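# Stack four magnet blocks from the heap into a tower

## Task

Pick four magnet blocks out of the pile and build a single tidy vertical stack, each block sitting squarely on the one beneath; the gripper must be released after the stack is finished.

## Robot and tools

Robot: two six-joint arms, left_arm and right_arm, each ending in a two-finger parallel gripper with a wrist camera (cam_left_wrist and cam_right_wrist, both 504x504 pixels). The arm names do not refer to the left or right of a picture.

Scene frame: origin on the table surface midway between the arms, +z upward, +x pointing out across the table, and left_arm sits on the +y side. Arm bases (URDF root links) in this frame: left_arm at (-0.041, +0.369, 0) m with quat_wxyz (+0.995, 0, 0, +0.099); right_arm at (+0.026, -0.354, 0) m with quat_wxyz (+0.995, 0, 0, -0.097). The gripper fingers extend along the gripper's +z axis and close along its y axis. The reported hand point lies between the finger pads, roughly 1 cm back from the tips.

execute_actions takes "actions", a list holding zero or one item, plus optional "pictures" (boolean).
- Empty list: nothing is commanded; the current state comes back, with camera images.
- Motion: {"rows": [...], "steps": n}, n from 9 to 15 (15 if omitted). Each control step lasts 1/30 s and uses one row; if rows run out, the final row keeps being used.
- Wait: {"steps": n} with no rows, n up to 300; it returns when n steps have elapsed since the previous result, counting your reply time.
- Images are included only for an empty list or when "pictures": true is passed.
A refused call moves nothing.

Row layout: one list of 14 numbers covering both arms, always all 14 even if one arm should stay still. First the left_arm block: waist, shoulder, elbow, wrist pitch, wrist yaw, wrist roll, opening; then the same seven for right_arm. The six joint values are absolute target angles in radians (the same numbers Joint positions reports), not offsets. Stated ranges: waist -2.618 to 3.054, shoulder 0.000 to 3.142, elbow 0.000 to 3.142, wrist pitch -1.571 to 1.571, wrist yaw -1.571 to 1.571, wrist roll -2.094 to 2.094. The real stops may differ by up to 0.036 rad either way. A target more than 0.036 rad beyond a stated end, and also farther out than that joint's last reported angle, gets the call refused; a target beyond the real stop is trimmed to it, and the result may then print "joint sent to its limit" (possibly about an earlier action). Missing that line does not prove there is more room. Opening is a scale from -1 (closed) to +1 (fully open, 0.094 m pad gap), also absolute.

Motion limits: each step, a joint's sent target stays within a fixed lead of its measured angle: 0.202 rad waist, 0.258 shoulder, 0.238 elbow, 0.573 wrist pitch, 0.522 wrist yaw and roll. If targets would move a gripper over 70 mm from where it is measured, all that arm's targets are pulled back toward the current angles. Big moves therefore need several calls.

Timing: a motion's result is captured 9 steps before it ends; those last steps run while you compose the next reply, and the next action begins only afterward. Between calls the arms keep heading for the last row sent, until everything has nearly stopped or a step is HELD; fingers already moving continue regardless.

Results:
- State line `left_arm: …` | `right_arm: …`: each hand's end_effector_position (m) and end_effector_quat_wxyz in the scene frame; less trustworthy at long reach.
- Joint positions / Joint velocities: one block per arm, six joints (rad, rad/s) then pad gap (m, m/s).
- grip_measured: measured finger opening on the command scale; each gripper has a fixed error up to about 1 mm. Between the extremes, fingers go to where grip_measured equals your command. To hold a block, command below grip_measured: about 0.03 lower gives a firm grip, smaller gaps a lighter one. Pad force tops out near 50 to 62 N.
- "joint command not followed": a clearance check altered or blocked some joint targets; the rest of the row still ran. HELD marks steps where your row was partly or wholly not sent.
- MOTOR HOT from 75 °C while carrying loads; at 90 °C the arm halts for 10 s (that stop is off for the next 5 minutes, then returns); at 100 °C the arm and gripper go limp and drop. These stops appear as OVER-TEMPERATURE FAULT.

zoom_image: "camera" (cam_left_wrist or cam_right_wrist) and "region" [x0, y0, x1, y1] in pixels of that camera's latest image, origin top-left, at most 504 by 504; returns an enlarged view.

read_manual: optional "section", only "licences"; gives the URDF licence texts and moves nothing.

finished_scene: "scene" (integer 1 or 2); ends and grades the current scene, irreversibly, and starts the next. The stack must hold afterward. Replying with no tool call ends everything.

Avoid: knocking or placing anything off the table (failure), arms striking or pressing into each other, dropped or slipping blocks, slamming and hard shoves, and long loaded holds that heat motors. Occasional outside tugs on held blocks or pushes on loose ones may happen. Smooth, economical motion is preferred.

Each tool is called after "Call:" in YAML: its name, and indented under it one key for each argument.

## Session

Call:
execute_actions:
  actions: []

Scene clock: 0.00 s of 5800.00 s.
left_arm: end_effector_position=(+0.1340, +0.5419, +0.3000) grip_measured=+1.000 end_effector_quat_wxyz=(+0.695, -0.344, +0.603, -0.188) | right_arm: end_effector_position=(+0.5360, -0.0516, +0.2178) grip_measured=+1.000 end_effector_quat_wxyz=(+0.694, -0.626, +0.334, +0.124)
Joint positions: left_arm=[ 1.344  0.63   0.429  0.334  1.286 -0.911  0.094] | right_arm=[ 0.477  2.209  1.513  0.686 -0.975 -0.912  0.094]
Joint velocities: left_arm=[ 0.002 -0.007  0.017  0.037  0.022  0.007  0.   ] | right_arm=[-0.007  0.007 -0.007  0.066 -0.022 -0.081  0.   ]

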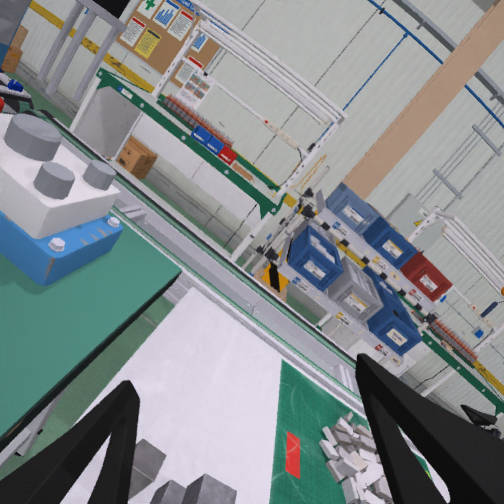

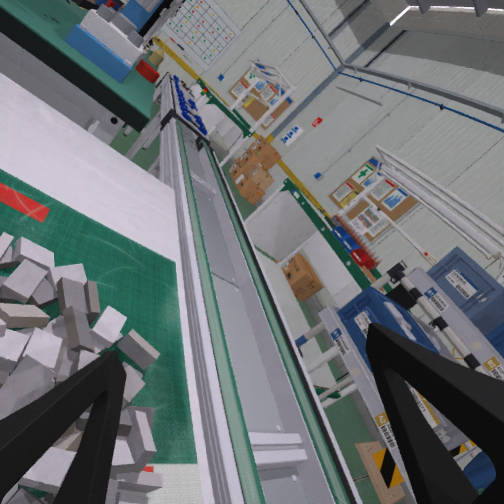

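Call:
execute_actions:
  actions:
    - {"rows":[[-0.7,1.9,1.8,-1.3,0,0,1,0.4,1.6,1.5,-1.2,0,0,1]]}

Call:
execute_actions:
  actions:
    - {"steps":60}
  pictures: true

Scene clock: 0.40 s of 5800.00 s.
left_arm: end_effector_position=(+0.2054, +0.6299, +0.2715) grip_measured=+1.000 end_effector_quat_wxyz=(+0.567, -0.408, +0.711, -0.085) | right_arm: end_effector_position=(+0.5689, -0.1337, +0.2349) grip_measured=+1.000 end_effector_quat_wxyz=(+0.587, -0.411, +0.684, +0.141)
Joint positions: left_arm=[ 0.944  1.12   0.913 -0.263  0.712 -0.349  0.094] | right_arm=[ 0.427  1.959  1.489  0.151 -0.521 -0.469  0.094]
Joint velocities: left_arm=[-1.99   2.684  2.669 -2.747 -2.85   2.22   0.   ] | right_arm=[-0.325 -1.6   -0.002 -2.41   2.322  2.103  0.   ]
Steps of this call (steps 1 to 6: nothing new was sent; steps 7 to 12: the first 6 steps of this action). Readings (joint positions):
7: left_arm=[1.307 0.661 0.467 0.246 1.216 -0.828] | right_arm=[0.475 2.187 1.509 0.617 -0.914 -0.851]
8: left_arm=[1.232 0.743 0.547 0.138 1.118 -0.728] | right_arm=[0.471 2.152 1.497 0.514 -0.834 -0.772]
10: left_arm=[1.086 0.932 0.728 -0.065 0.916 -0.532] | right_arm=[0.451 2.064 1.489 0.325 -0.679 -0.620]
12: the state above

Scene clock: 2.40 s of 5800.00 s.
left_arm: end_effector_position=(+0.1574, +0.6446, +0.2566) grip_measured=+1.000 end_effector_quat_wxyz=(+0.125, -0.524, +0.833, +0.123) | right_arm: end_effector_position=(+0.3657, -0.2834, +0.1777) grip_measured=+1.000 end_effector_quat_wxyz=(+0.137, -0.104, +0.985, +0.016)
Joint positions: left_arm=[ 0.663  1.625  1.829 -1.458 -0.159 -0.236  0.094] | right_arm=[ 0.394  1.606  1.502 -1.19  -0.007 -0.01   0.094]
Joint velocities: left_arm=[-0.002 -0.012 -0.017  0.081  0.022 -0.051  0.   ] | right_arm=[-0.007  0.007  0.017  0.037 -0.022  0.007  0.   ]
Kept back: nothing.
Steps of this call (steps 1 to 9: the last 9 steps of your previous action; steps 10 to 45: the robot went on to your last target; steps 46 to 60: nothing new was sent). Readings (joint positions):
1: left_arm=[0.874 1.214 1.006 -0.362 0.610 -0.281] | right_arm=[0.416 1.902 1.489 0.069 -0.444 -0.401]
2: left_arm=[0.806 1.308 1.098 -0.457 0.508 -0.239] | right_arm=[0.407 1.843 1.489 -0.012 -0.375 -0.343]
4: left_arm=[0.779 1.364 1.265 -0.730 0.349 -0.234] | right_arm=[0.396 1.727 1.489 -0.174 -0.262 -0.246]
8: left_arm=[0.691 1.510 1.636 -1.222 0.016 -0.244] | right_arm=[0.394 1.578 1.501 -0.488 -0.131 -0.126]
60: the state above
All arms were judged still, so your last target was given up. Only a new action makes them travel on or press farther. Fingers that are still opening or closing keep moving.

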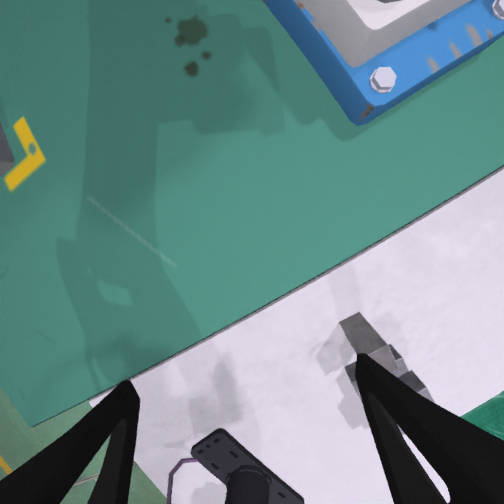

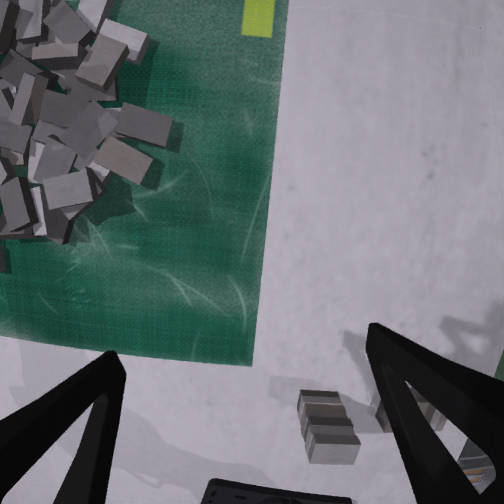

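Call:
execute_actions:
  actions:
    - {"rows":[[0.68,1.3,1.83,-1.46,-0.16,-0.24,1,0.55,1.75,1.62,-1.3,0,0,1],[0.68,1.3,1.83,-1.46,-0.16,-0.24,1,0.55,1.75,1.62,-1.3,0,0,1],[0.68,1.3,1.83,-1.46,-0.16,-0.24,1,0.55,1.75,1.62,-1.3,0,0,1],[0.68,1.3,1.83,-1.46,-0.16,-0.24,1,0.7,1.9,1.75,-1.35,0,0,1],[0.68,1.3,1.83,-1.46,-0.16,-0.24,1,0.7,1.9,1.75,-1.35,0,0,1],[0.68,1.3,1.83,-1.46,-0.16,-0.24,1,0.7,1.9,1.75,-1.35,0,0,1],[0.68,1.3,1.83,-1.46,-0.16,-0.24,1,0.8,2.04,1.87,-1.38,0,0,1]]}

Call:
execute_actions:
  actions:
    - {"rows":[[-0.7,1.3,1.6,-1.3,0,0,1,0.8,2.04,1.87,-1.38,0,0,1]]}

Call:
execute_actions:
  actions:
    - {"steps":30}
  pictures: true

Scene clock: 3.20 s of 5800.00 s.
left_arm: end_effector_position=(+0.1279, +0.6140, +0.3244) grip_measured=+1.000 end_effector_quat_wxyz=(+0.235, -0.523, +0.804, +0.157) | right_arm: end_effector_position=(+0.3694, -0.1995, +0.1555) grip_measured=+1.000 end_effector_quat_wxyz=(+0.077, -0.214, +0.974, +0.011)
Joint positions: left_arm=[ 0.671  1.378  1.806 -1.447 -0.159 -0.239  0.094] | right_arm=[ 0.621  1.83   1.698 -1.284  0.01  -0.008  0.094]
Joint velocities: left_arm=[-0.027 -1.502  0.164 -0.051 -0.095  0.007  0.   ] | right_arm=[ 1.404  1.36   0.794  0.037 -0.037 -0.037  0.   ]
Steps of this call (steps 1 to 18: nothing new was sent; steps 19 to 24: the first 6 steps of this action). Readings (joint positions):
19: left_arm=[0.671 1.600 1.822 -1.453 -0.160 -0.239] | right_arm=[0.410 1.624 1.524 -1.217 0.003 -0.009]
20: left_arm=[0.671 1.572 1.809 -1.450 -0.159 -0.239] | right_arm=[0.440 1.654 1.559 -1.241 0.008 -0.008]
22: left_arm=[0.671 1.485 1.804 -1.449 -0.159 -0.239] | right_arm=[0.523 1.728 1.618 -1.265 0.010 -0.008]
24: the state above

Scene clock: 3.70 s of 5800.00 s.
left_arm: end_effector_position=(+0.2049, +0.5285, +0.2922) grip_measured=+1.000 end_effector_quat_wxyz=(+0.251, -0.300, +0.916, +0.092) | right_arm: end_effector_position=(+0.3482, -0.1285, +0.1059) grip_measured=+1.000 end_effector_quat_wxyz=(-0.010, -0.303, +0.953, -0.000)
Joint positions: left_arm=[ 0.331  1.308  1.618 -1.344 -0.072 -0.084  0.094] | right_arm=[ 0.802  2.068  1.843 -1.364 -0.005 -0.008  0.094]
Joint velocities: left_arm=[-2.073  0.364 -0.569  0.271  0.52   0.579  0.   ] | right_arm=[-0.022 -0.017  0.002 -0.022 -0.037 -0.007  0.   ]
Steps of this call (steps 1 to 9: the last 9 steps of your previous action; steps 10 to 15: the first 6 steps of this action). Readings (joint positions):
10: left_arm=[0.649 1.284 1.814 -1.421 -0.157 -0.214] | right_arm=[0.823 2.079 1.835 -1.352 -0.008 -0.008]
11: left_arm=[0.600 1.278 1.766 -1.392 -0.142 -0.183] | right_arm=[0.816 2.076 1.838 -1.356 -0.008 -0.008]
13: left_arm=[0.475 1.285 1.676 -1.361 -0.104 -0.127] | right_arm=[0.806 2.071 1.841 -1.361 -0.006 -0.008]
15: the state above

Scene clock: 4.70 s of 5800.00 s.
left_arm: end_effector_position=(+0.2234, +0.2205, +0.2873) grip_measured=+1.000 end_effector_quat_wxyz=(+0.263, +0.241, +0.931, -0.073) | right_arm: end_effector_position=(+0.3471, -0.1293, +0.1062) grip_measured=+1.000 end_effector_quat_wxyz=(-0.012, -0.303, +0.953, -0.001)
Joint positions: left_arm=[-0.707  1.316  1.594 -1.296  0.009 -0.006  0.094] | right_arm=[ 0.802  2.068  1.843 -1.37  -0.005 -0.008  0.094]
Joint velocities: left_arm=[-0.022  0.007  0.007 -0.081 -0.066 -0.051  0.   ] | right_arm=[-0.017  0.002 -0.012 -0.037  0.022  0.095  0.   ]
Kept back: nothing.
Steps of this call (steps 1 to 9: the last 9 steps of your previous action; steps 10 to 30: the robot went on to your last target). Readings (joint positions):
1: left_arm=[0.257 1.319 1.603 -1.338 -0.060 -0.068] | right_arm=[0.802 2.068 1.843 -1.365 -0.005 -0.008]
2: left_arm=[0.183 1.327 1.596 -1.331 -0.050 -0.056] | right_arm=[0.802 2.068 1.843 -1.366 -0.005 -0.008]
4: left_arm=[0.033 1.330 1.594 -1.319 -0.036 -0.038] | right_arm=[0.802 2.068 1.843 -1.367 -0.005 -0.008]
8: left_arm=[-0.270 1.325 1.594 -1.302 -0.020 -0.019] | right_arm=[0.802 2.068 1.843 -1.369 -0.005 -0.008]
30: the state above
All arms were judged still, so your last target was given up. Only a new action makes them travel on or press farther. Fingers that are still opening or closing keep moving.

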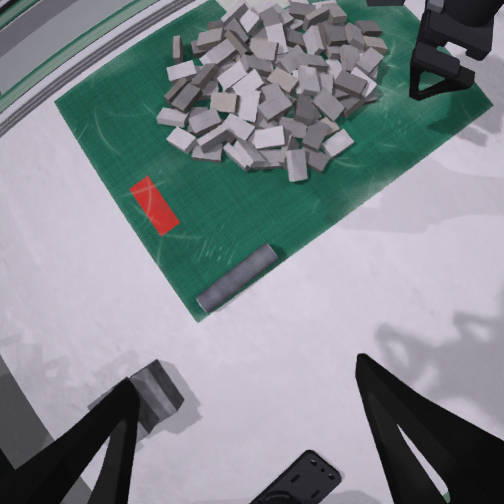

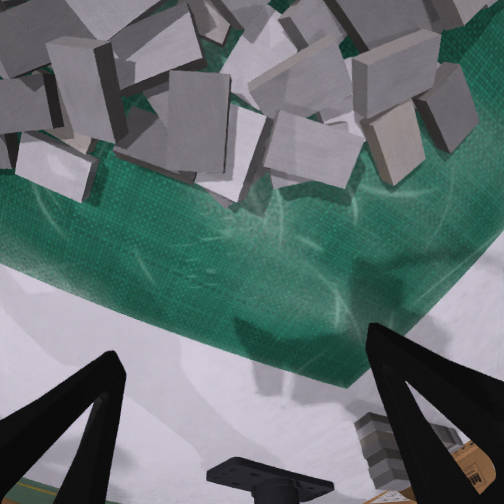

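Call:
execute_actions:
  actions:
    - {"rows":[[-0.6,1.3,1.6,-1.3,0,0,1,0.76,2.09,1.87,-1.33,0,-0.2,0.5],[-0.5,1.3,1.6,-1.3,0,0,1,0.73,2.115,1.88,-1.31,0,-0.3,0],[-0.4,1.3,1.6,-1.3,0,0,1,0.7,2.14,1.89,-1.29,0,-0.4,-0.25],[-0.3,1.3,1.6,-1.3,0,0,1,0.67,2.165,1.9,-1.27,0,-0.4,-0.25],[-0.3,1.3,1.6,-1.3,0,0,1,0.64,2.19,1.91,-1.25,0,-0.4,-0.25],[-0.3,1.3,1.6,-1.3,0,0,1,0.62,2.21,1.92,-1.23,0,-0.4,-0.25],[-0.3,1.3,1.6,-1.3,0,0,1,0.6,2.23,1.92,-1.21,0,-0.4,-0.25],[-0.3,1.3,1.6,-1.3,0,0,1,0.59,2.245,1.92,-1.19,0,-0.4,-0.25],[-0.3,1.3,1.6,-1.3,0,0,1,0.585,2.26,1.92,-1.19,0,-0.4,-0.25]]}

Call:
execute_actions:
  actions:
    - {"steps":22}
  pictures: true

Scene clock: 5.50 s of 5800.00 s.
left_arm: end_effector_position=(+0.2577, +0.3158, +0.2875) grip_measured=+1.000 end_effector_quat_wxyz=(+0.272, +0.083, +0.958, -0.029) | right_arm: end_effector_position=(+0.3884, -0.1508, +0.0864) grip_measured=-0.237 end_effector_quat_wxyz=(-0.001, -0.376, +0.927, +0.004)
Joint positions: left_arm=[-0.37   1.316  1.594 -1.294  0.011 -0.002  0.094] | right_arm=[ 0.701  2.147  1.886 -1.311 -0.009 -0.265  0.036]
Joint velocities: left_arm=[ 1.717 -0.012  0.002  0.007 -0.256  0.051  0.   ] | right_arm=[-0.921  0.735  0.291  0.579  0.051 -0.916 -0.022]
Steps of this call (steps 1 to 18: nothing new was sent; steps 19 to 24: the first 6 steps of this action). Readings (joint positions):
19: left_arm=[-0.694 1.316 1.594 -1.296 0.015 -0.004] | right_arm=[0.799 2.069 1.843 -1.368 -0.005 -0.037]
20: left_arm=[-0.651 1.316 1.594 -1.296 0.022 -0.002] | right_arm=[0.792 2.074 1.846 -1.363 -0.006 -0.084]
22: left_arm=[-0.512 1.316 1.594 -1.295 0.021 -0.002] | right_arm=[0.758 2.101 1.864 -1.345 -0.008 -0.193]
24: the state above

Scene clock: 6.23 s of 5800.00 s.
left_arm: end_effector_position=(+0.2611, +0.3420, +0.2875) grip_measured=+1.000 end_effector_quat_wxyz=(+0.273, +0.044, +0.961, -0.010) | right_arm: end_effector_position=(+0.4313, -0.1886, +0.0312) grip_measured=-0.248 end_effector_quat_wxyz=(-0.010, -0.379, +0.925, -0.002)
Joint positions: left_arm=[-0.294  1.316  1.594 -1.294 -0.007 -0.002  0.094] | right_arm=[ 0.583  2.288  1.897 -1.2    0.005 -0.389  0.035]
Joint velocities: left_arm=[-0.022 -0.007 -0.017 -0.037 -0.051  0.037  0.   ] | right_arm=[-0.002 -0.002  0.007 -0.022 -0.051 -0.066  0.   ]
Kept back: nothing.
Steps of this call (steps 1 to 9: the last 9 steps of your previous action; steps 10 to 22: the robot went on to your last target). Readings (joint positions):
1: left_arm=[-0.324 1.316 1.594 -1.294 0.001 -0.002] | right_arm=[0.668 2.172 1.893 -1.289 -0.009 -0.290]
2: left_arm=[-0.301 1.316 1.594 -1.294 -0.005 -0.002] | right_arm=[0.637 2.198 1.897 -1.267 -0.008 -0.310]
4: left_arm=[-0.293 1.316 1.594 -1.294 -0.007 -0.002] | right_arm=[0.585 2.245 1.897 -1.233 -0.002 -0.339]
8: left_arm=[-0.294 1.316 1.594 -1.294 -0.007 -0.002] | right_arm=[0.556 2.291 1.897 -1.212 0.006 -0.368]
22: the state above

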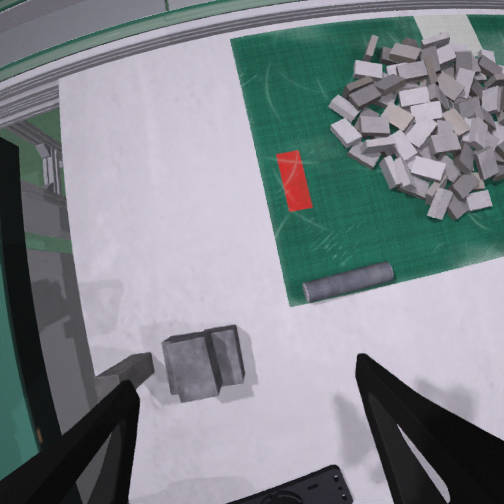

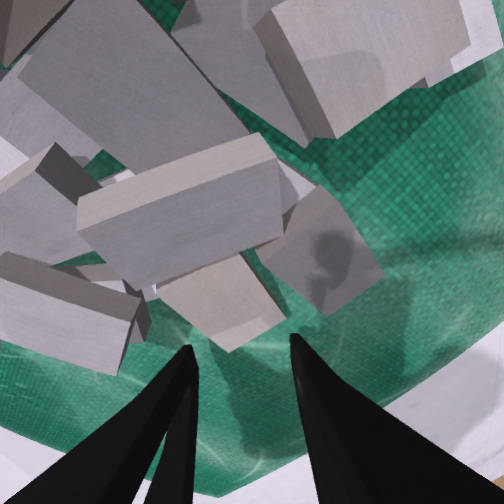

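Call:
execute_actions:
  actions:
    - {"rows":[[-0.3,1.3,1.6,-1.3,0,0,1,0.585,2.28,1.9,-1.195,0,-0.92,-0.25]]}

Call:
execute_actions:
  actions:
    - {"steps":14}
  pictures: true

Scene clock: 6.70 s of 5800.00 s.
left_arm: end_effector_position=(+0.2611, +0.3420, +0.2875) grip_measured=+1.000 end_effector_quat_wxyz=(+0.273, +0.044, +0.961, -0.010) | right_arm: end_effector_position=(+0.4313, -0.1886, +0.0312) grip_measured=-0.248 end_effector_quat_wxyz=(-0.010, -0.546, +0.838, -0.001)
Joint positions: left_arm=[-0.294  1.316  1.594 -1.294 -0.007 -0.002  0.094] | right_arm=[ 0.583  2.288  1.897 -1.2    0.005 -0.768  0.035]
Joint velocities: left_arm=[ 0.007 -0.012 -0.017  0.081  0.007 -0.007  0.   ] | right_arm=[-0.007  0.002  0.002 -0.007  0.081 -1.048  0.   ]
Steps of this call (steps 1 to 8: the robot went on to your last target; steps 9 to 14: the first 6 steps of this action). Readings (joint positions):
9: left_arm=[-0.294 1.316 1.594 -1.294 -0.007 -0.002] | right_arm=[0.583 2.288 1.897 -1.200 0.005 -0.471]
10: left_arm=[-0.294 1.316 1.594 -1.294 -0.007 -0.002] | right_arm=[0.583 2.288 1.897 -1.200 0.005 -0.560]
12: left_arm=[-0.294 1.316 1.594 -1.294 -0.007 -0.002] | right_arm=[0.583 2.288 1.897 -1.200 0.005 -0.687]
14: the state above

Scene clock: 7.17 s of 5800.00 s.
left_arm: end_effector_position=(+0.2611, +0.3420, +0.2875) grip_measured=+1.000 end_effector_quat_wxyz=(+0.273, +0.044, +0.961, -0.010) | right_arm: end_effector_position=(+0.4313, -0.1886, +0.0312) grip_measured=-0.248 end_effector_quat_wxyz=(+0.010, +0.602, -0.798, -0.000)
Joint positions: left_arm=[-0.294  1.316  1.594 -1.294 -0.007 -0.002  0.094] | right_arm=[ 0.583  2.288  1.897 -1.2    0.005 -0.904  0.035]
Joint velocities: left_arm=[ 0.017 -0.012  0.007 -0.081 -0.066 -0.007  0.   ] | right_arm=[ 0.007 -0.002 -0.017 -0.037  0.007  0.022  0.   ]
Kept back: nothing.
Steps of this call (steps 1 to 9: the last 9 steps of your previous action; steps 10 to 14: the robot went on to your last target). Readings (joint positions):
1: left_arm=[-0.294 1.316 1.594 -1.294 -0.007 -0.002] | right_arm=[0.583 2.288 1.897 -1.200 0.005 -0.796]
2: left_arm=[-0.294 1.316 1.594 -1.294 -0.007 -0.002] | right_arm=[0.583 2.288 1.897 -1.200 0.005 -0.819]
4: left_arm=[-0.294 1.316 1.594 -1.294 -0.007 -0.002] | right_arm=[0.583 2.288 1.897 -1.200 0.005 -0.852]
8: left_arm=[-0.294 1.316 1.594 -1.294 -0.007 -0.002] | right_arm=[0.583 2.288 1.897 -1.200 0.005 -0.887]
14: the state above

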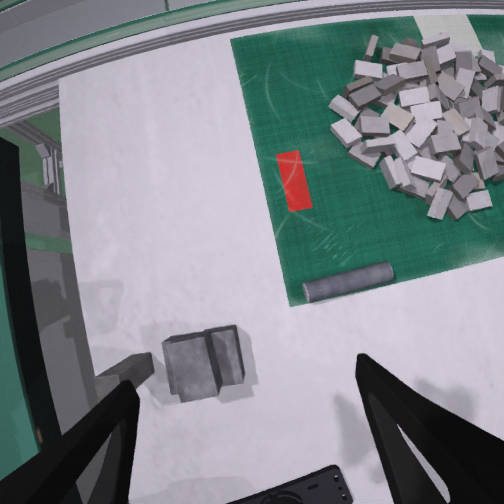

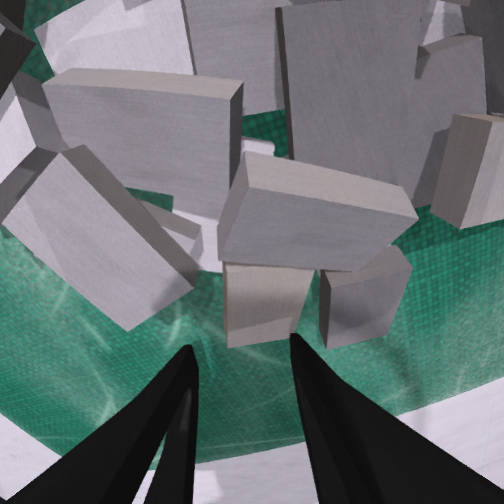

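Call:
execute_actions:
  actions:
    - {"rows":[[-0.3,1.3,1.6,-1.3,0,0,1,0.563,2.28,1.9,-1.16,0,-0.82,-0.3]],"steps":12}

Call:
execute_actions:
  actions:
    - {"rows":[[-0.3,1.3,1.6,-1.3,0,0,1,0.563,2.285,1.852,-1.125,0,-0.82,-0.3]]}

Call:
execute_actions:
  actions:
    - {"steps":14}
  pictures: true

Scene clock: 7.70 s of 5800.00 s.
left_arm: end_effector_position=(+0.2611, +0.3420, +0.2875) grip_measured=+1.000 end_effector_quat_wxyz=(+0.273, +0.044, +0.961, -0.010) | right_arm: end_effector_position=(+0.4349, -0.1890, +0.0312) grip_measured=-0.297 end_effector_quat_wxyz=(-0.004, -0.588, +0.809, -0.002)
Joint positions: left_arm=[-0.294  1.316  1.594 -1.294 -0.007 -0.002  0.094] | right_arm=[ 0.579  2.288  1.897 -1.187  0.005 -0.873  0.033]
Joint velocities: left_arm=[-0.002 -0.017  0.007  0.022 -0.007 -0.022  0.   ] | right_arm=[-0.061  0.007 -0.002  0.11   0.022  0.256 -0.004]
Steps of this call (steps 1 to 13: the robot went on to your last target; steps 14 to 16: the first 3 steps of this action). Readings (joint positions):
14: left_arm=[-0.294 1.316 1.594 -1.294 -0.007 -0.002] | right_arm=[0.582 2.288 1.897 -1.197 0.005 -0.898]
15: left_arm=[-0.294 1.316 1.594 -1.294 -0.007 -0.002] | right_arm=[0.581 2.288 1.897 -1.192 0.005 -0.884]
16: the state above

Scene clock: 8.20 s of 5800.00 s.
left_arm: end_effector_position=(+0.2611, +0.3420, +0.2875) grip_measured=+1.000 end_effector_quat_wxyz=(+0.273, +0.044, +0.961, -0.010) | right_arm: end_effector_position=(+0.4361, -0.1930, +0.0221) grip_measured=-0.298 end_effector_quat_wxyz=(-0.002, -0.567, +0.824, -0.002)
Joint positions: left_arm=[-0.294  1.316  1.594 -1.294 -0.007 -0.002  0.094] | right_arm=[ 0.569  2.288  1.86  -1.146  0.005 -0.831  0.033]
Joint velocities: left_arm=[ 0.022  0.007 -0.022 -0.051  0.022  0.007  0.   ] | right_arm=[-0.017 -0.007 -0.032 -0.051 -0.11   0.037 -0.002]
Steps of this call (steps 1 to 9: the last 9 steps of your previous action; steps 10 to 15: the first 6 steps of this action). Readings (joint positions):
10: left_arm=[-0.294 1.316 1.594 -1.294 -0.007 -0.002] | right_arm=[0.569 2.288 1.891 -1.163 0.005 -0.835]
11: left_arm=[-0.294 1.316 1.594 -1.294 -0.007 -0.002] | right_arm=[0.569 2.288 1.884 -1.156 0.005 -0.833]
13: left_arm=[-0.294 1.316 1.594 -1.294 -0.007 -0.002] | right_arm=[0.569 2.288 1.867 -1.146 0.005 -0.832]
15: the state above

Scene clock: 8.67 s of 5800.00 s.
left_arm: end_effector_position=(+0.2611, +0.3420, +0.2875) grip_measured=+1.000 end_effector_quat_wxyz=(+0.273, +0.044, +0.961, -0.010) | right_arm: end_effector_position=(+0.4387, -0.1920, +0.0220) grip_measured=-0.298 end_effector_quat_wxyz=(+0.004, -0.566, +0.824, -0.003)
Joint positions: left_arm=[-0.294  1.316  1.594 -1.294 -0.007 -0.002  0.094] | right_arm=[ 0.569  2.288  1.86  -1.134  0.005 -0.83   0.033]
Joint velocities: left_arm=[-0.027 -0.002  0.012  0.007  0.037 -0.007  0.   ] | right_arm=[ 0.002 -0.007 -0.007 -0.051  0.007  0.022 -0.001]
Kept back: nothing.
Steps of this call (steps 1 to 9: the last 9 steps of your previous action; steps 10 to 14: the robot went on to your last target). Readings (joint positions):
1: left_arm=[-0.294 1.316 1.594 -1.294 -0.007 -0.002] | right_arm=[0.569 2.288 1.860 -1.145 0.005 -0.831]
2: left_arm=[-0.294 1.316 1.594 -1.294 -0.007 -0.002] | right_arm=[0.569 2.288 1.860 -1.143 0.005 -0.831]
4: left_arm=[-0.294 1.316 1.594 -1.294 -0.007 -0.002] | right_arm=[0.569 2.288 1.860 -1.139 0.005 -0.830]
8: left_arm=[-0.294 1.316 1.594 -1.294 -0.007 -0.002] | right_arm=[0.569 2.288 1.860 -1.136 0.005 -0.830]
14: the state above

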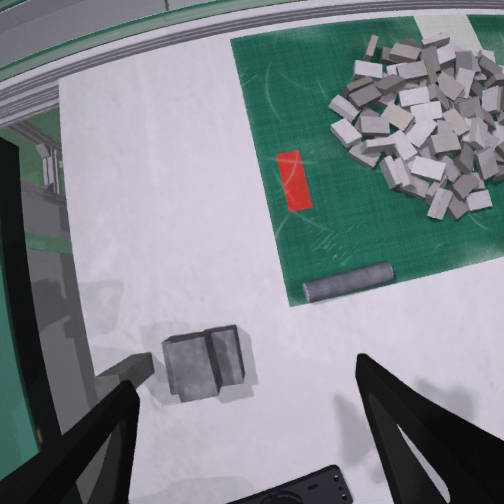

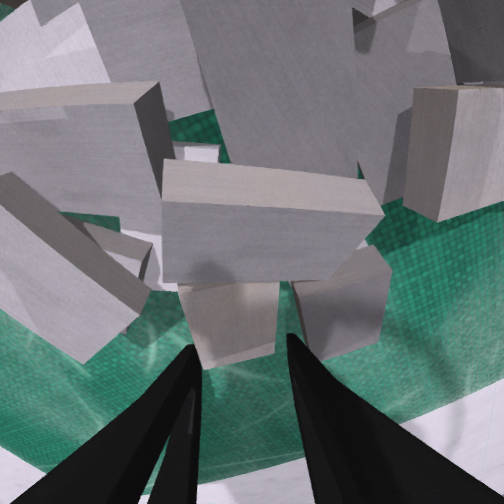

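Call:
execute_actions:
  actions:
    - {"rows":[[-0.3,1.3,1.6,-1.3,0,0,1,0.57,2.305,1.86,-1.135,0,-0.87,-0.3]]}

Call:
execute_actions:
  actions:
    - {"rows":[[-0.3,1.3,1.6,-1.3,0,0,1,0.57,2.295,1.86,-1.135,0,-0.87,-0.5]]}
  pictures: true

Scene clock: 9.37 s of 5800.00 s.
left_arm: end_effector_position=(+0.2611, +0.3420, +0.2875) grip_measured=+1.000 end_effector_quat_wxyz=(+0.273, +0.044, +0.961, -0.010) | right_arm: end_effector_position=(+0.4375, -0.1925, +0.0165) grip_measured=-0.298 end_effector_quat_wxyz=(-0.003, -0.576, +0.818, -0.002)
Joint positions: left_arm=[-0.294  1.316  1.594 -1.294 -0.007 -0.002  0.094] | right_arm=[ 0.569  2.301  1.86  -1.134  0.005 -0.852  0.033]
Joint velocities: left_arm=[ 0.002 -0.002 -0.017 -0.007  0.066  0.051  0.   ] | right_arm=[ 0.012  0.066  0.007  0.037  0.007 -0.11  -0.001]
Steps of this call (steps 1 to 15: the robot went on to your last target; steps 16 to 21: the first 6 steps of this action). Readings (joint positions):
16: left_arm=[-0.294 1.316 1.594 -1.294 -0.007 -0.002] | right_arm=[0.569 2.289 1.860 -1.134 0.005 -0.835]
17: left_arm=[-0.294 1.316 1.594 -1.294 -0.007 -0.002] | right_arm=[0.569 2.290 1.860 -1.134 0.005 -0.840]
19: left_arm=[-0.294 1.316 1.594 -1.294 -0.007 -0.002] | right_arm=[0.569 2.296 1.860 -1.134 0.005 -0.847]
21: the state above

Scene clock: 9.87 s of 5800.00 s.
left_arm: end_effector_position=(+0.2611, +0.3420, +0.2875) grip_measured=+1.000 end_effector_quat_wxyz=(+0.273, +0.044, +0.961, -0.010) | right_arm: end_effector_position=(+0.4375, -0.1925, +0.0162) grip_measured=-0.484 end_effector_quat_wxyz=(-0.003, -0.579, +0.815, -0.002)
Joint positions: left_arm=[-0.294  1.316  1.594 -1.294 -0.007 -0.002  0.094] | right_arm=[ 0.569  2.302  1.86  -1.134  0.005 -0.86   0.024]
Joint velocities: left_arm=[ 0.002 -0.017 -0.007 -0.095 -0.095  0.051  0.   ] | right_arm=[-0.017 -0.027  0.002 -0.022  0.022 -0.037  0.   ]
Steps of this call (steps 1 to 9: the last 9 steps of your previous action; steps 10 to 15: the first 6 steps of this action). Readings (joint positions):
10: left_arm=[-0.294 1.316 1.594 -1.294 -0.007 -0.002] | right_arm=[0.569 2.302 1.860 -1.134 0.005 -0.859]
11: left_arm=[-0.294 1.316 1.594 -1.294 -0.007 -0.002] | right_arm=[0.569 2.302 1.860 -1.134 0.005 -0.860]
13: left_arm=[-0.294 1.316 1.594 -1.294 -0.007 -0.002] | right_arm=[0.569 2.302 1.860 -1.134 0.005 -0.860]
15: the state above

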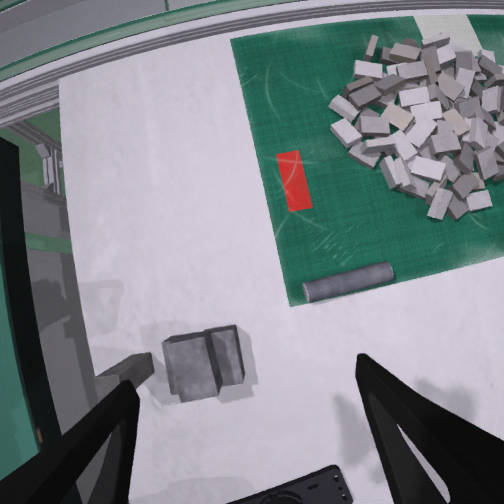

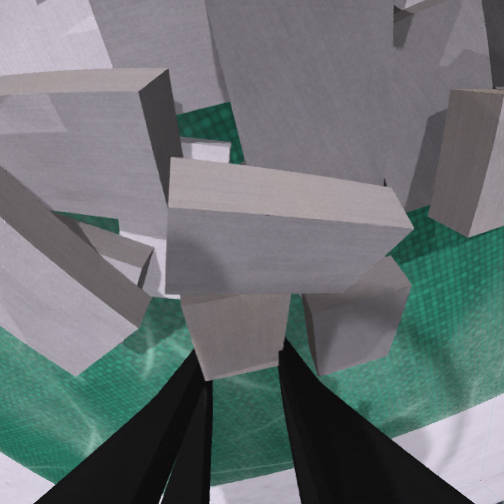

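Call:
execute_actions:
  actions:
    - {"rows":[[-0.3,1.3,1.6,-1.3,0,0,1,0.556,2.26,1.84,-1.12,0,-0.88,-0.53],[-0.3,1.3,1.6,-1.3,0,0,1,0.548,2.247,1.82,-1.112,0,-0.89,-0.53],[-0.3,1.3,1.6,-1.3,0,0,1,0.54,2.234,1.8,-1.104,0,-0.9,-0.53],[-0.3,1.3,1.6,-1.3,0,0,1,0.53,2.221,1.78,-1.096,0,-0.91,-0.53],[-0.3,1.3,1.6,-1.3,0,0,1,0.52,2.208,1.76,-1.088,0,-0.92,-0.53],[-0.3,1.3,1.6,-1.3,0,0,1,0.51,2.195,1.74,-1.08,0,-0.93,-0.53],[-0.3,1.3,1.6,-1.3,0,0,1,0.5,2.182,1.72,-1.072,0,-0.94,-0.53],[-0.3,1.3,1.6,-1.3,0,0,1,0.49,2.168,1.7,-1.064,0,-0.95,-0.53],[-0.3,1.3,1.6,-1.3,0,0,1,0.47,2.154,1.68,-1.056,0,-0.96,-0.53],[-0.3,1.3,1.6,-1.3,0,0,1,0.44,2.14,1.67,-1.05,0,-1,-0.53],[-0.3,1.3,1.6,-1.3,0,0,1,0.4,2.13,1.67,-1.05,0,-1.1,-0.53],[-0.3,1.3,1.6,-1.3,0,0,1,0.35,2.13,1.67,-1.05,0,-1.25,-0.53],[-0.3,1.3,1.6,-1.3,0,0,1,0.3,2.13,1.67,-1.05,0,-1.4,-0.53],[-0.3,1.3,1.6,-1.3,0,0,1,0.25,2.13,1.67,-1.05,0,-1.58,-0.53],[-0.3,1.3,1.6,-1.3,0,0,1,0.2,2.13,1.67,-1.05,0,-1.58,-0.53]]}

Call:
execute_actions:
  actions:
    - {"steps":25}
  pictures: true

Scene clock: 10.83 s of 5800.00 s.
left_arm: end_effector_position=(+0.2611, +0.3420, +0.2875) grip_measured=+1.000 end_effector_quat_wxyz=(+0.273, +0.044, +0.961, -0.010) | right_arm: end_effector_position=(+0.4297, -0.2054, +0.0167) grip_measured=-0.495 end_effector_quat_wxyz=(-0.004, -0.582, +0.813, -0.001)
Joint positions: left_arm=[-0.294  1.316  1.594 -1.294 -0.007 -0.002  0.094] | right_arm=[ 0.548  2.255  1.782 -1.106  0.004 -0.889  0.024]
Joint velocities: left_arm=[-0.007 -0.007 -0.022 -0.022 -0.022 -0.022  0.   ] | right_arm=[-0.256 -0.354 -0.603  0.125  0.007 -0.212 -0.001]
Steps of this call (steps 1 to 9: the last 9 steps of your previous action; steps 10 to 15: the robot went on to your last target; steps 16 to 23: nothing new was sent; steps 24 to 29: the first 6 steps of this action). Readings (joint positions):
24: left_arm=[-0.294 1.316 1.594 -1.294 -0.007 -0.002] | right_arm=[0.569 2.302 1.860 -1.133 0.005 -0.861]
25: left_arm=[-0.294 1.316 1.594 -1.294 -0.007 -0.002] | right_arm=[0.568 2.298 1.854 -1.128 0.005 -0.865]
27: left_arm=[-0.294 1.316 1.594 -1.294 -0.007 -0.002] | right_arm=[0.562 2.279 1.822 -1.114 0.004 -0.875]
29: the state above

Scene clock: 11.67 s of 5800.00 s.
left_arm: end_effector_position=(+0.2611, +0.3420, +0.2875) grip_measured=+1.000 end_effector_quat_wxyz=(+0.273, +0.044, +0.961, -0.010) | right_arm: end_effector_position=(+0.4468, -0.3508, +0.0281) grip_measured=-0.495 end_effector_quat_wxyz=(-0.009, +0.707, -0.707, +0.015)
Joint positions: left_arm=[-0.294  1.316  1.594 -1.294 -0.007 -0.002  0.094] | right_arm=[ 0.204  2.164  1.679 -1.051  0.008 -1.561  0.024]
Joint velocities: left_arm=[-0.017  0.012  0.002 -0.051 -0.051  0.022  0.   ] | right_arm=[-0.002 -0.007  0.017 -0.051 -0.066 -0.066  0.001]
Kept back: nothing.
Steps of this call (steps 1 to 9: the last 9 steps of your previous action; steps 10 to 25: the robot went on to your last target). Readings (joint positions):
1: left_arm=[-0.294 1.316 1.594 -1.294 -0.007 -0.002] | right_arm=[0.537 2.242 1.761 -1.101 0.003 -0.897]
2: left_arm=[-0.294 1.316 1.594 -1.294 -0.007 -0.002] | right_arm=[0.526 2.229 1.741 -1.096 0.003 -0.906]
4: left_arm=[-0.294 1.316 1.594 -1.294 -0.007 -0.002] | right_arm=[0.496 2.203 1.702 -1.086 0.003 -0.928]
8: left_arm=[-0.294 1.316 1.594 -1.294 -0.007 -0.002] | right_arm=[0.375 2.171 1.679 -1.076 -0.005 -1.169]
25: the state above

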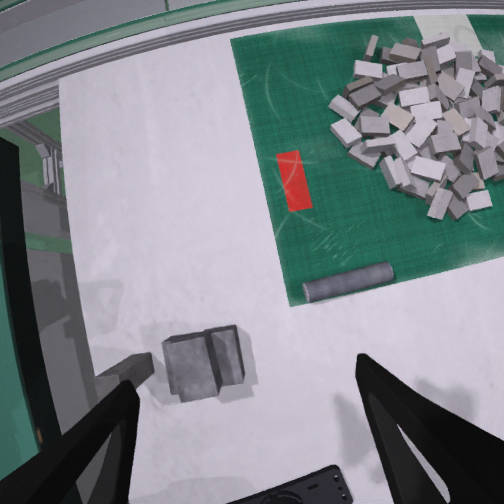

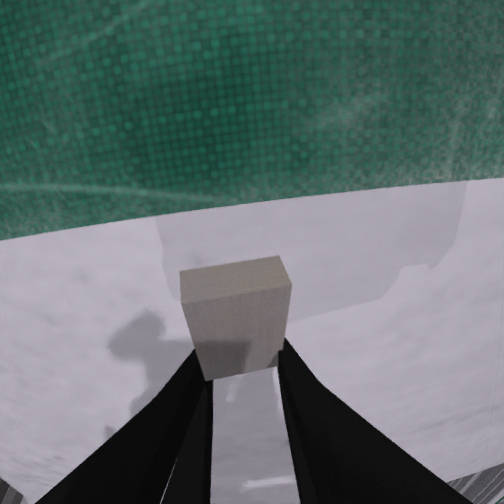

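Call:
execute_actions:
  actions:
    - {"rows":[[-0.3,1.3,1.6,-1.3,0,0,1,0.2,2.18,1.68,-1.05,0,-1.58,-0.53],[-0.3,1.3,1.6,-1.3,0,0,1,0.2,2.18,1.68,-1.05,0,-1.58,-0.53],[-0.3,1.3,1.6,-1.3,0,0,1,0.2,2.185,1.68,-1.05,0,-1.58,-0.53],[-0.3,1.3,1.6,-1.3,0,0,1,0.2,2.194,1.68,-1.05,0,-1.58,-0.53]]}

Call:
execute_actions:
  actions:
    - {"rows":[[-0.3,1.3,1.6,-1.3,0,0,1,0.2,2.18,1.68,-1.05,0,-1.58,-0.2],[-0.3,1.3,1.6,-1.3,0,0,1,0.2,2.18,1.68,-1.05,0,-1.58,-0.2],[-0.3,1.3,1.6,-1.3,0,0,1,0.2,2.18,1.68,-1.05,0,-1.58,-0.2],[-0.3,1.3,1.6,-1.3,0,0,1,0.2,2.18,1.68,-1.05,0,-1.58,-0.2],[-0.3,1.3,1.6,-1.3,0,0,1,0.2,2.18,1.68,-1.05,0,-1.58,-0.2],[-0.3,1.3,1.6,-1.3,0,0,1,0.2,2.12,1.7,-1.1,0,-1.58,-0.2],[-0.3,1.3,1.6,-1.3,0,0,1,0.2,2.1,1.72,-1.14,0,-1.58,-0.2]]}
  pictures: true

Call:
execute_actions:
  actions:
    - {"rows":[[-0.3,1.3,1.6,-1.3,0,0,1,0.24,2.14,1.78,-1.17,0,-1.4,-0.25],[-0.3,1.3,1.6,-1.3,0,0,1,0.28,2.17,1.83,-1.2,0,-1.3,-0.25],[-0.3,1.3,1.6,-1.3,0,0,1,0.32,2.2,1.88,-1.22,0,-1.2,-0.25],[-0.3,1.3,1.6,-1.3,0,0,1,0.36,2.23,1.93,-1.24,0,-1.1,-0.25],[-0.3,1.3,1.6,-1.3,0,0,1,0.4,2.26,1.98,-1.26,0,-1,-0.25],[-0.3,1.3,1.6,-1.3,0,0,1,0.44,2.29,2.03,-1.28,0,-0.9,-0.25],[-0.3,1.3,1.6,-1.3,0,0,1,0.47,2.32,2.08,-1.3,0,-0.9,-0.25],[-0.3,1.3,1.6,-1.3,0,0,1,0.495,2.345,2.12,-1.3,0,-0.9,-0.25],[-0.3,1.3,1.6,-1.3,0,0,1,0.515,2.365,2.145,-1.3,0,-0.9,-0.25],[-0.3,1.3,1.6,-1.3,0,0,1,0.53,2.38,2.162,-1.3,0,-0.9,-0.25],[-0.3,1.3,1.6,-1.3,0,0,1,0.53,2.39,2.162,-1.3,0,-0.9,-0.25],[-0.3,1.3,1.6,-1.3,0,0,1,0.53,2.402,2.162,-1.3,0,-0.9,-0.25]]}

Call:
execute_actions:
  actions:
    - {"steps":22}
  pictures: true

Scene clock: 12.87 s of 5800.00 s.
left_arm: end_effector_position=(+0.2611, +0.3420, +0.2875) grip_measured=+1.000 end_effector_quat_wxyz=(+0.273, +0.044, +0.961, -0.010) | right_arm: end_effector_position=(+0.4447, -0.3510, +0.0190) grip_measured=-0.495 end_effector_quat_wxyz=(-0.001, +0.710, -0.704, +0.007)
Joint positions: left_arm=[-0.294  1.316  1.594 -1.294 -0.007 -0.002  0.094] | right_arm=[ 0.204  2.187  1.679 -1.051  0.008 -1.57   0.024]
Joint velocities: left_arm=[-0.012  0.022 -0.012 -0.081 -0.007 -0.081  0.   ] | right_arm=[-0.017  0.168 -0.012 -0.051 -0.051  0.066  0.   ]
Steps of this call (steps 1 to 30: the robot went on to your last target; steps 31 to 36: the first 6 steps of this action). Readings (joint positions):
31: left_arm=[-0.294 1.316 1.594 -1.294 -0.007 -0.002] | right_arm=[0.204 2.165 1.679 -1.051 0.008 -1.570]
32: left_arm=[-0.294 1.316 1.594 -1.294 -0.007 -0.002] | right_arm=[0.204 2.167 1.679 -1.051 0.008 -1.570]
34: left_arm=[-0.294 1.316 1.594 -1.294 -0.007 -0.002] | right_arm=[0.204 2.175 1.679 -1.051 0.008 -1.570]
36: the state above

Scene clock: 13.37 s of 5800.00 s.
left_arm: end_effector_position=(+0.2611, +0.3420, +0.2875) grip_measured=+1.000 end_effector_quat_wxyz=(+0.273, +0.044, +0.961, -0.010) | right_arm: end_effector_position=(+0.4437, -0.3510, +0.0172) grip_measured=-0.202 end_effector_quat_wxyz=(+0.001, +0.710, -0.704, +0.005)
Joint positions: left_arm=[-0.294  1.316  1.594 -1.294 -0.007 -0.002  0.094] | right_arm=[ 0.204  2.191  1.679 -1.053  0.008 -1.571  0.037]
Joint velocities: left_arm=[-0.007 -0.012  0.002  0.037 -0.007 -0.037  0.   ] | right_arm=[ 0.002 -0.076  0.002 -0.198  0.022 -0.051  0.002]
Steps of this call (steps 1 to 9: the last 9 steps of your previous action; steps 10 to 15: the first 6 steps of this action). Readings (joint positions):
10: left_arm=[-0.294 1.316 1.594 -1.294 -0.007 -0.002] | right_arm=[0.204 2.196 1.679 -1.050 0.008 -1.570]
11: left_arm=[-0.294 1.316 1.594 -1.294 -0.007 -0.002] | right_arm=[0.204 2.196 1.679 -1.050 0.008 -1.571]
13: left_arm=[-0.294 1.316 1.594 -1.294 -0.007 -0.002] | right_arm=[0.204 2.196 1.679 -1.051 0.008 -1.571]
15: the state above

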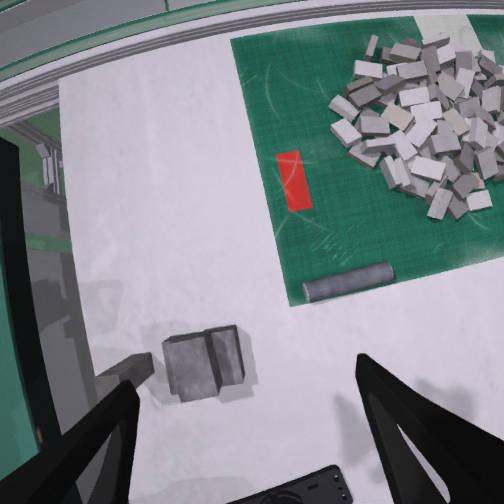

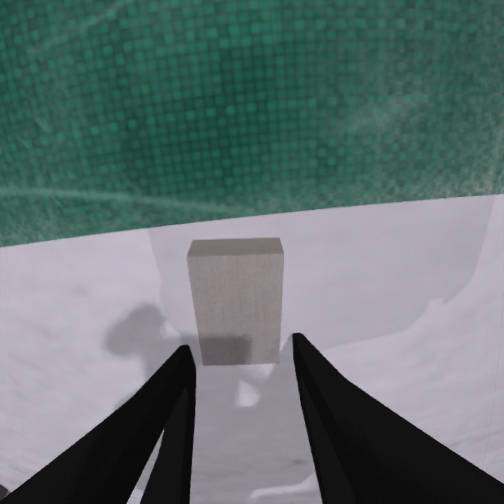

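Scene clock: 13.87 s of 5800.00 s.
left_arm: end_effector_position=(+0.2611, +0.3420, +0.2875) grip_measured=+1.000 end_effector_quat_wxyz=(+0.273, +0.044, +0.961, -0.010) | right_arm: end_effector_position=(+0.4713, -0.3016, +0.0614) grip_measured=-0.248 end_effector_quat_wxyz=(-0.020, +0.629, -0.777, +0.022)
Joint positions: left_arm=[-0.294  1.316  1.594 -1.294 -0.007 -0.002  0.094] | right_arm=[ 0.317  2.234  1.925 -1.204  0.016 -1.239  0.035]
Joint velocities: left_arm=[ 0.012  0.002 -0.012  0.007  0.007  0.022  0.   ] | right_arm=[ 1.121  0.818  1.389 -0.286 -0.037  2.059  0.002]
Steps of this call (steps 1 to 9: the last 9 steps of your previous action; steps 10 to 15: the first 6 steps of this action). Readings (joint positions):
10: left_arm=[-0.294 1.316 1.594 -1.294 -0.007 -0.002] | right_arm=[0.206 2.119 1.711 -1.128 0.008 -1.545]
11: left_arm=[-0.294 1.316 1.594 -1.294 -0.007 -0.002] | right_arm=[0.213 2.133 1.737 -1.149 0.010 -1.502]
13: left_arm=[-0.294 1.316 1.594 -1.294 -0.007 -0.002] | right_arm=[0.249 2.178 1.824 -1.183 0.014 -1.384]
15: the state above

Scene clock: 14.60 s of 5800.00 s.
left_arm: end_effector_position=(+0.2611, +0.3420, +0.2875) grip_measured=+1.000 end_effector_quat_wxyz=(+0.273, +0.044, +0.961, -0.010) | right_arm: end_effector_position=(+0.4707, -0.2010, +0.0373) grip_measured=-0.248 end_effector_quat_wxyz=(+0.004, -0.582, +0.813, -0.001)
Joint positions: left_arm=[-0.294  1.316  1.594 -1.294 -0.007 -0.002  0.094] | right_arm=[ 0.525  2.411  2.134 -1.287 -0.    -0.912  0.035]
Joint velocities: left_arm=[ 0.002  0.012  0.022 -0.022 -0.037  0.022  0.   ] | right_arm=[-0.007 -0.002  0.007  0.022  0.022 -0.007  0.001]
Kept back: nothing.
Steps of this call (steps 1 to 9: the last 9 steps of your previous action; steps 10 to 22: the robot went on to your last target). Readings (joint positions):
1: left_arm=[-0.294 1.316 1.594 -1.294 -0.007 -0.002] | right_arm=[0.358 2.263 1.975 -1.215 0.016 -1.175]
2: left_arm=[-0.294 1.316 1.594 -1.294 -0.007 -0.002] | right_arm=[0.402 2.292 2.024 -1.225 0.016 -1.122]
4: left_arm=[-0.294 1.316 1.594 -1.294 -0.007 -0.002] | right_arm=[0.485 2.344 2.099 -1.233 0.012 -1.045]
8: left_arm=[-0.294 1.316 1.594 -1.294 -0.007 -0.002] | right_arm=[0.579 2.395 2.134 -1.250 -0.005 -0.965]
22: the state above

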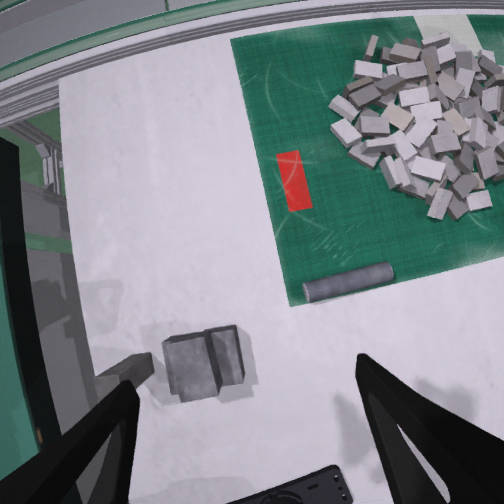

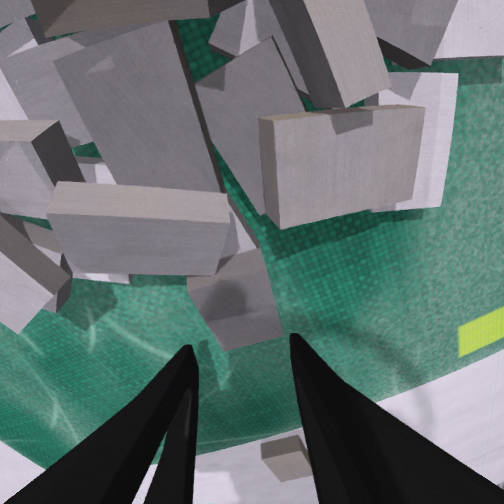

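Call:
execute_actions:
  actions:
    - {"rows":[[-0.3,1.3,1.6,-1.3,0,0,1,0.508,2.4,2.14,-1.27,0,-1.09,-0.2],[-0.3,1.3,1.6,-1.3,0,0,1,0.508,2.4,2.14,-1.27,0,-1.09,-0.2],[-0.3,1.3,1.6,-1.3,0,0,1,0.508,2.4,2.14,-1.27,0,-1.09,-0.2],[-0.3,1.3,1.6,-1.3,0,0,1,0.508,2.425,2.14,-1.255,0,-1.09,-0.2],[-0.3,1.3,1.6,-1.3,0,0,1,0.508,2.43,2.14,-1.255,0,-1.09,-0.2],[-0.3,1.3,1.6,-1.3,0,0,1,0.508,2.435,2.14,-1.255,0,-1.09,-0.2],[-0.3,1.3,1.6,-1.3,0,0,1,0.508,2.443,2.14,-1.255,0,-1.09,-0.2]]}

Call:
execute_actions:
  actions:
    - {"steps":14}
  pictures: true

Scene clock: 15.27 s of 5800.00 s.
left_arm: end_effector_position=(+0.2611, +0.3420, +0.2875) grip_measured=+1.000 end_effector_quat_wxyz=(+0.273, +0.044, +0.961, -0.010) | right_arm: end_effector_position=(+0.4743, -0.2032, +0.0349) grip_measured=-0.202 end_effector_quat_wxyz=(-0.007, +0.628, -0.779, +0.002)
Joint positions: left_arm=[-0.294  1.316  1.594 -1.294 -0.007 -0.002  0.094] | right_arm=[ 0.518  2.416  2.134 -1.275 -0.    -1.034  0.037]
Joint velocities: left_arm=[-0.012 -0.017  0.017  0.037 -0.037 -0.066  0.   ] | right_arm=[-0.042  0.081 -0.007  0.095  0.007 -0.359 -0.   ]
Steps of this call (steps 1 to 14: the robot went on to your last target; steps 15 to 20: the first 6 steps of this action). Readings (joint positions):
15: left_arm=[-0.294 1.316 1.594 -1.294 -0.007 -0.002] | right_arm=[0.524 2.411 2.134 -1.288 -0.000 -0.936]
16: left_arm=[-0.294 1.316 1.594 -1.294 -0.007 -0.002] | right_arm=[0.524 2.411 2.134 -1.286 -0.000 -0.965]
18: left_arm=[-0.294 1.316 1.594 -1.294 -0.007 -0.002] | right_arm=[0.521 2.412 2.134 -1.282 -0.000 -1.007]
20: the state above

Scene clock: 15.73 s of 5800.00 s.
left_arm: end_effector_position=(+0.2611, +0.3420, +0.2875) grip_measured=+1.000 end_effector_quat_wxyz=(+0.273, +0.044, +0.961, -0.010) | right_arm: end_effector_position=(+0.4743, -0.2045, +0.0197) grip_measured=-0.202 end_effector_quat_wxyz=(+0.004, +0.644, -0.765, -0.002)
Joint positions: left_arm=[-0.294  1.316  1.594 -1.294 -0.007 -0.002  0.094] | right_arm=[ 0.515  2.45   2.134 -1.264 -0.    -1.078  0.037]
Joint velocities: left_arm=[ 0.012 -0.007 -0.007 -0.066  0.007 -0.037  0.   ] | right_arm=[ 0.002 -0.002 -0.007 -0.095  0.037 -0.066  0.   ]
Kept back: nothing.
Steps of this call (steps 1 to 9: the last 9 steps of your previous action; steps 10 to 14: the robot went on to your last target). Readings (joint positions):
1: left_arm=[-0.294 1.316 1.594 -1.294 -0.007 -0.002] | right_arm=[0.517 2.420 2.134 -1.272 -0.000 -1.043]
2: left_arm=[-0.294 1.316 1.594 -1.294 -0.007 -0.002] | right_arm=[0.516 2.426 2.134 -1.270 -0.000 -1.050]
4: left_arm=[-0.294 1.316 1.594 -1.294 -0.007 -0.002] | right_arm=[0.515 2.437 2.134 -1.267 -0.000 -1.061]
8: left_arm=[-0.294 1.316 1.594 -1.294 -0.007 -0.002] | right_arm=[0.515 2.450 2.134 -1.265 -0.000 -1.073]
14: the state above

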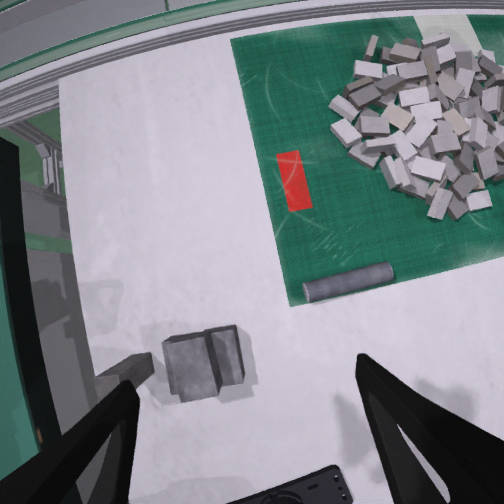

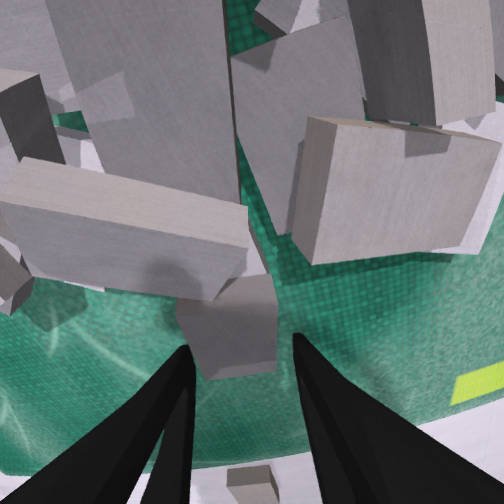

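Close, drag out by waist, release to flatten, regrasp.

Call:
execute_actions:
  actions:
    - {"rows":[[-0.3,1.3,1.6,-1.3,0,0,1,0.515,2.44,2.14,-1.265,0,-1.09,-0.4],[-0.3,1.3,1.6,-1.3,0,0,1,0.515,2.44,2.14,-1.265,0,-1.09,-0.53],[-0.3,1.3,1.6,-1.3,0,0,1,0.515,2.44,2.14,-1.265,0,-1.09,-0.53],[-0.3,1.3,1.6,-1.3,0,0,1,0.515,2.44,2.14,-1.265,0,-1.09,-0.53],[-0.3,1.3,1.6,-1.3,0,0,1,0.515,2.44,2.14,-1.265,0,-1.09,-0.53],[-0.3,1.3,1.6,-1.3,0,0,1,0.49,2.44,2.14,-1.265,0,-1.12,-0.53],[-0.3,1.3,1.6,-1.3,0,0,1,0.47,2.44,2.14,-1.265,0,-1.15,-0.53],[-0.3,1.3,1.6,-1.3,0,0,1,0.455,2.44,2.14,-1.265,0,-1.18,-0.53],[-0.3,1.3,1.6,-1.3,0,0,1,0.44,2.44,2.14,-1.265,0,-1.2,-0.53]]}

Call:
execute_actions:
  actions:
    - {"steps":14}

Call:
execute_actions:
  actions:
    - {"rows":[[-0.3,1.3,1.6,-1.3,0,0,1,0.44,2.44,2.14,-1.265,0,-1.2,-0.3]]}
  pictures: true

Scene clock: 16.70 s of 5800.00 s.
left_arm: end_effector_position=(+0.2611, +0.3420, +0.2875) grip_measured=+1.000 end_effector_quat_wxyz=(+0.273, +0.044, +0.961, -0.010) | right_arm: end_effector_position=(+0.4747, -0.2050, +0.0197) grip_measured=-0.489 end_effector_quat_wxyz=(+0.003, +0.646, -0.763, -0.001)
Joint positions: left_arm=[-0.294  1.316  1.594 -1.294 -0.007 -0.002  0.094] | right_arm=[ 0.514  2.45   2.134 -1.263 -0.    -1.085  0.024]
Joint velocities: left_arm=[-0.022 -0.017  0.002  0.037 -0.007  0.095  0.   ] | right_arm=[-0.017 -0.007 -0.002  0.037 -0.051 -0.212 -0.   ]
Steps of this call (steps 1 to 23: the robot went on to your last target; steps 24 to 29: the first 6 steps of this action). Readings (joint positions):
24: left_arm=[-0.294 1.316 1.594 -1.294 -0.007 -0.002] | right_arm=[0.515 2.450 2.134 -1.263 -0.000 -1.080]
25: left_arm=[-0.294 1.316 1.594 -1.294 -0.007 -0.002] | right_arm=[0.515 2.450 2.134 -1.263 -0.000 -1.080]
27: left_arm=[-0.294 1.316 1.594 -1.294 -0.007 -0.002] | right_arm=[0.515 2.450 2.134 -1.263 -0.000 -1.080]
29: the state above

Scene clock: 17.17 s of 5800.00 s.
left_arm: end_effector_position=(+0.2611, +0.3420, +0.2875) grip_measured=+1.000 end_effector_quat_wxyz=(+0.273, +0.044, +0.961, -0.010) | right_arm: end_effector_position=(+0.4857, -0.2434, +0.0197) grip_measured=-0.489 end_effector_quat_wxyz=(+0.004, +0.652, -0.758, +0.000)
Joint positions: left_arm=[-0.294  1.316  1.594 -1.294 -0.007 -0.002  0.094] | right_arm=[ 0.431  2.45   2.134 -1.263  0.005 -1.185  0.024]
Joint velocities: left_arm=[-0.022 -0.012  0.002 -0.037  0.007  0.037  0.   ] | right_arm=[ 0.027 -0.027 -0.027  0.007 -0.037 -0.066 -0.001]
Kept back: nothing.
Steps of this call (steps 1 to 9: the last 9 steps of your previous action; steps 10 to 14: the robot went on to your last target). Readings (joint positions):
1: left_arm=[-0.294 1.316 1.594 -1.294 -0.007 -0.002] | right_arm=[0.511 2.450 2.134 -1.263 -0.000 -1.095]
2: left_arm=[-0.294 1.316 1.594 -1.294 -0.007 -0.002] | right_arm=[0.505 2.450 2.134 -1.263 -0.001 -1.109]
4: left_arm=[-0.294 1.316 1.594 -1.294 -0.007 -0.002] | right_arm=[0.485 2.450 2.134 -1.263 -0.001 -1.138]
8: left_arm=[-0.294 1.316 1.594 -1.294 -0.007 -0.002] | right_arm=[0.439 2.450 2.134 -1.263 0.001 -1.169]
14: the state above

Scene clock: 17.37 s of 5800.00 s.
left_arm: end_effector_position=(+0.2611, +0.3420, +0.2875) grip_measured=+1.000 end_effector_quat_wxyz=(+0.273, +0.044, +0.961, -0.010) | right_arm: end_effector_position=(+0.4856, -0.2429, +0.0197) grip_measured=-0.302 end_effector_quat_wxyz=(+0.004, +0.654, -0.756, +0.000)
Joint positions: left_arm=[-0.294  1.316  1.594 -1.294 -0.007 -0.002  0.094] | right_arm=[ 0.432  2.45   2.134 -1.263  0.005 -1.189  0.033]
Joint velocities: left_arm=[ 0.002  0.007 -0.002 -0.037 -0.007 -0.037  0.   ] | right_arm=[-0.007 -0.007  0.007 -0.037  0.022  0.037 -0.001]
Steps of this call (steps 1 to 6: the first 6 steps of this action). Readings (joint positions):
1: left_arm=[-0.294 1.316 1.594 -1.294 -0.007 -0.002] | right_arm=[0.432 2.450 2.134 -1.263 0.005 -1.186]
2: left_arm=[-0.294 1.316 1.594 -1.294 -0.007 -0.002] | right_arm=[0.432 2.450 2.134 -1.263 0.005 -1.187]
4: left_arm=[-0.294 1.316 1.594 -1.294 -0.007 -0.002] | right_arm=[0.432 2.450 2.134 -1.263 0.005 -1.188]
6: the state above

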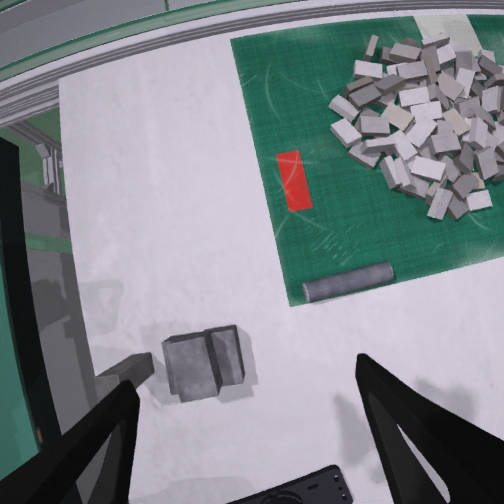

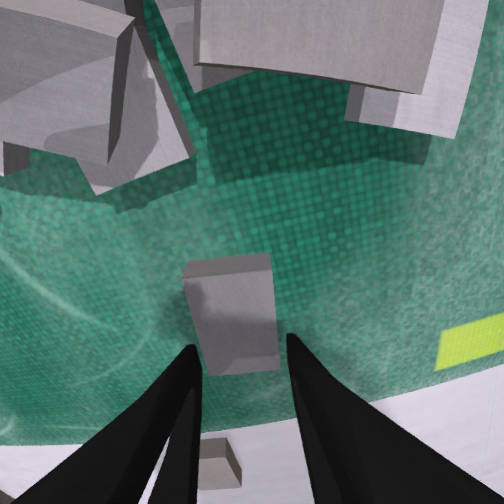

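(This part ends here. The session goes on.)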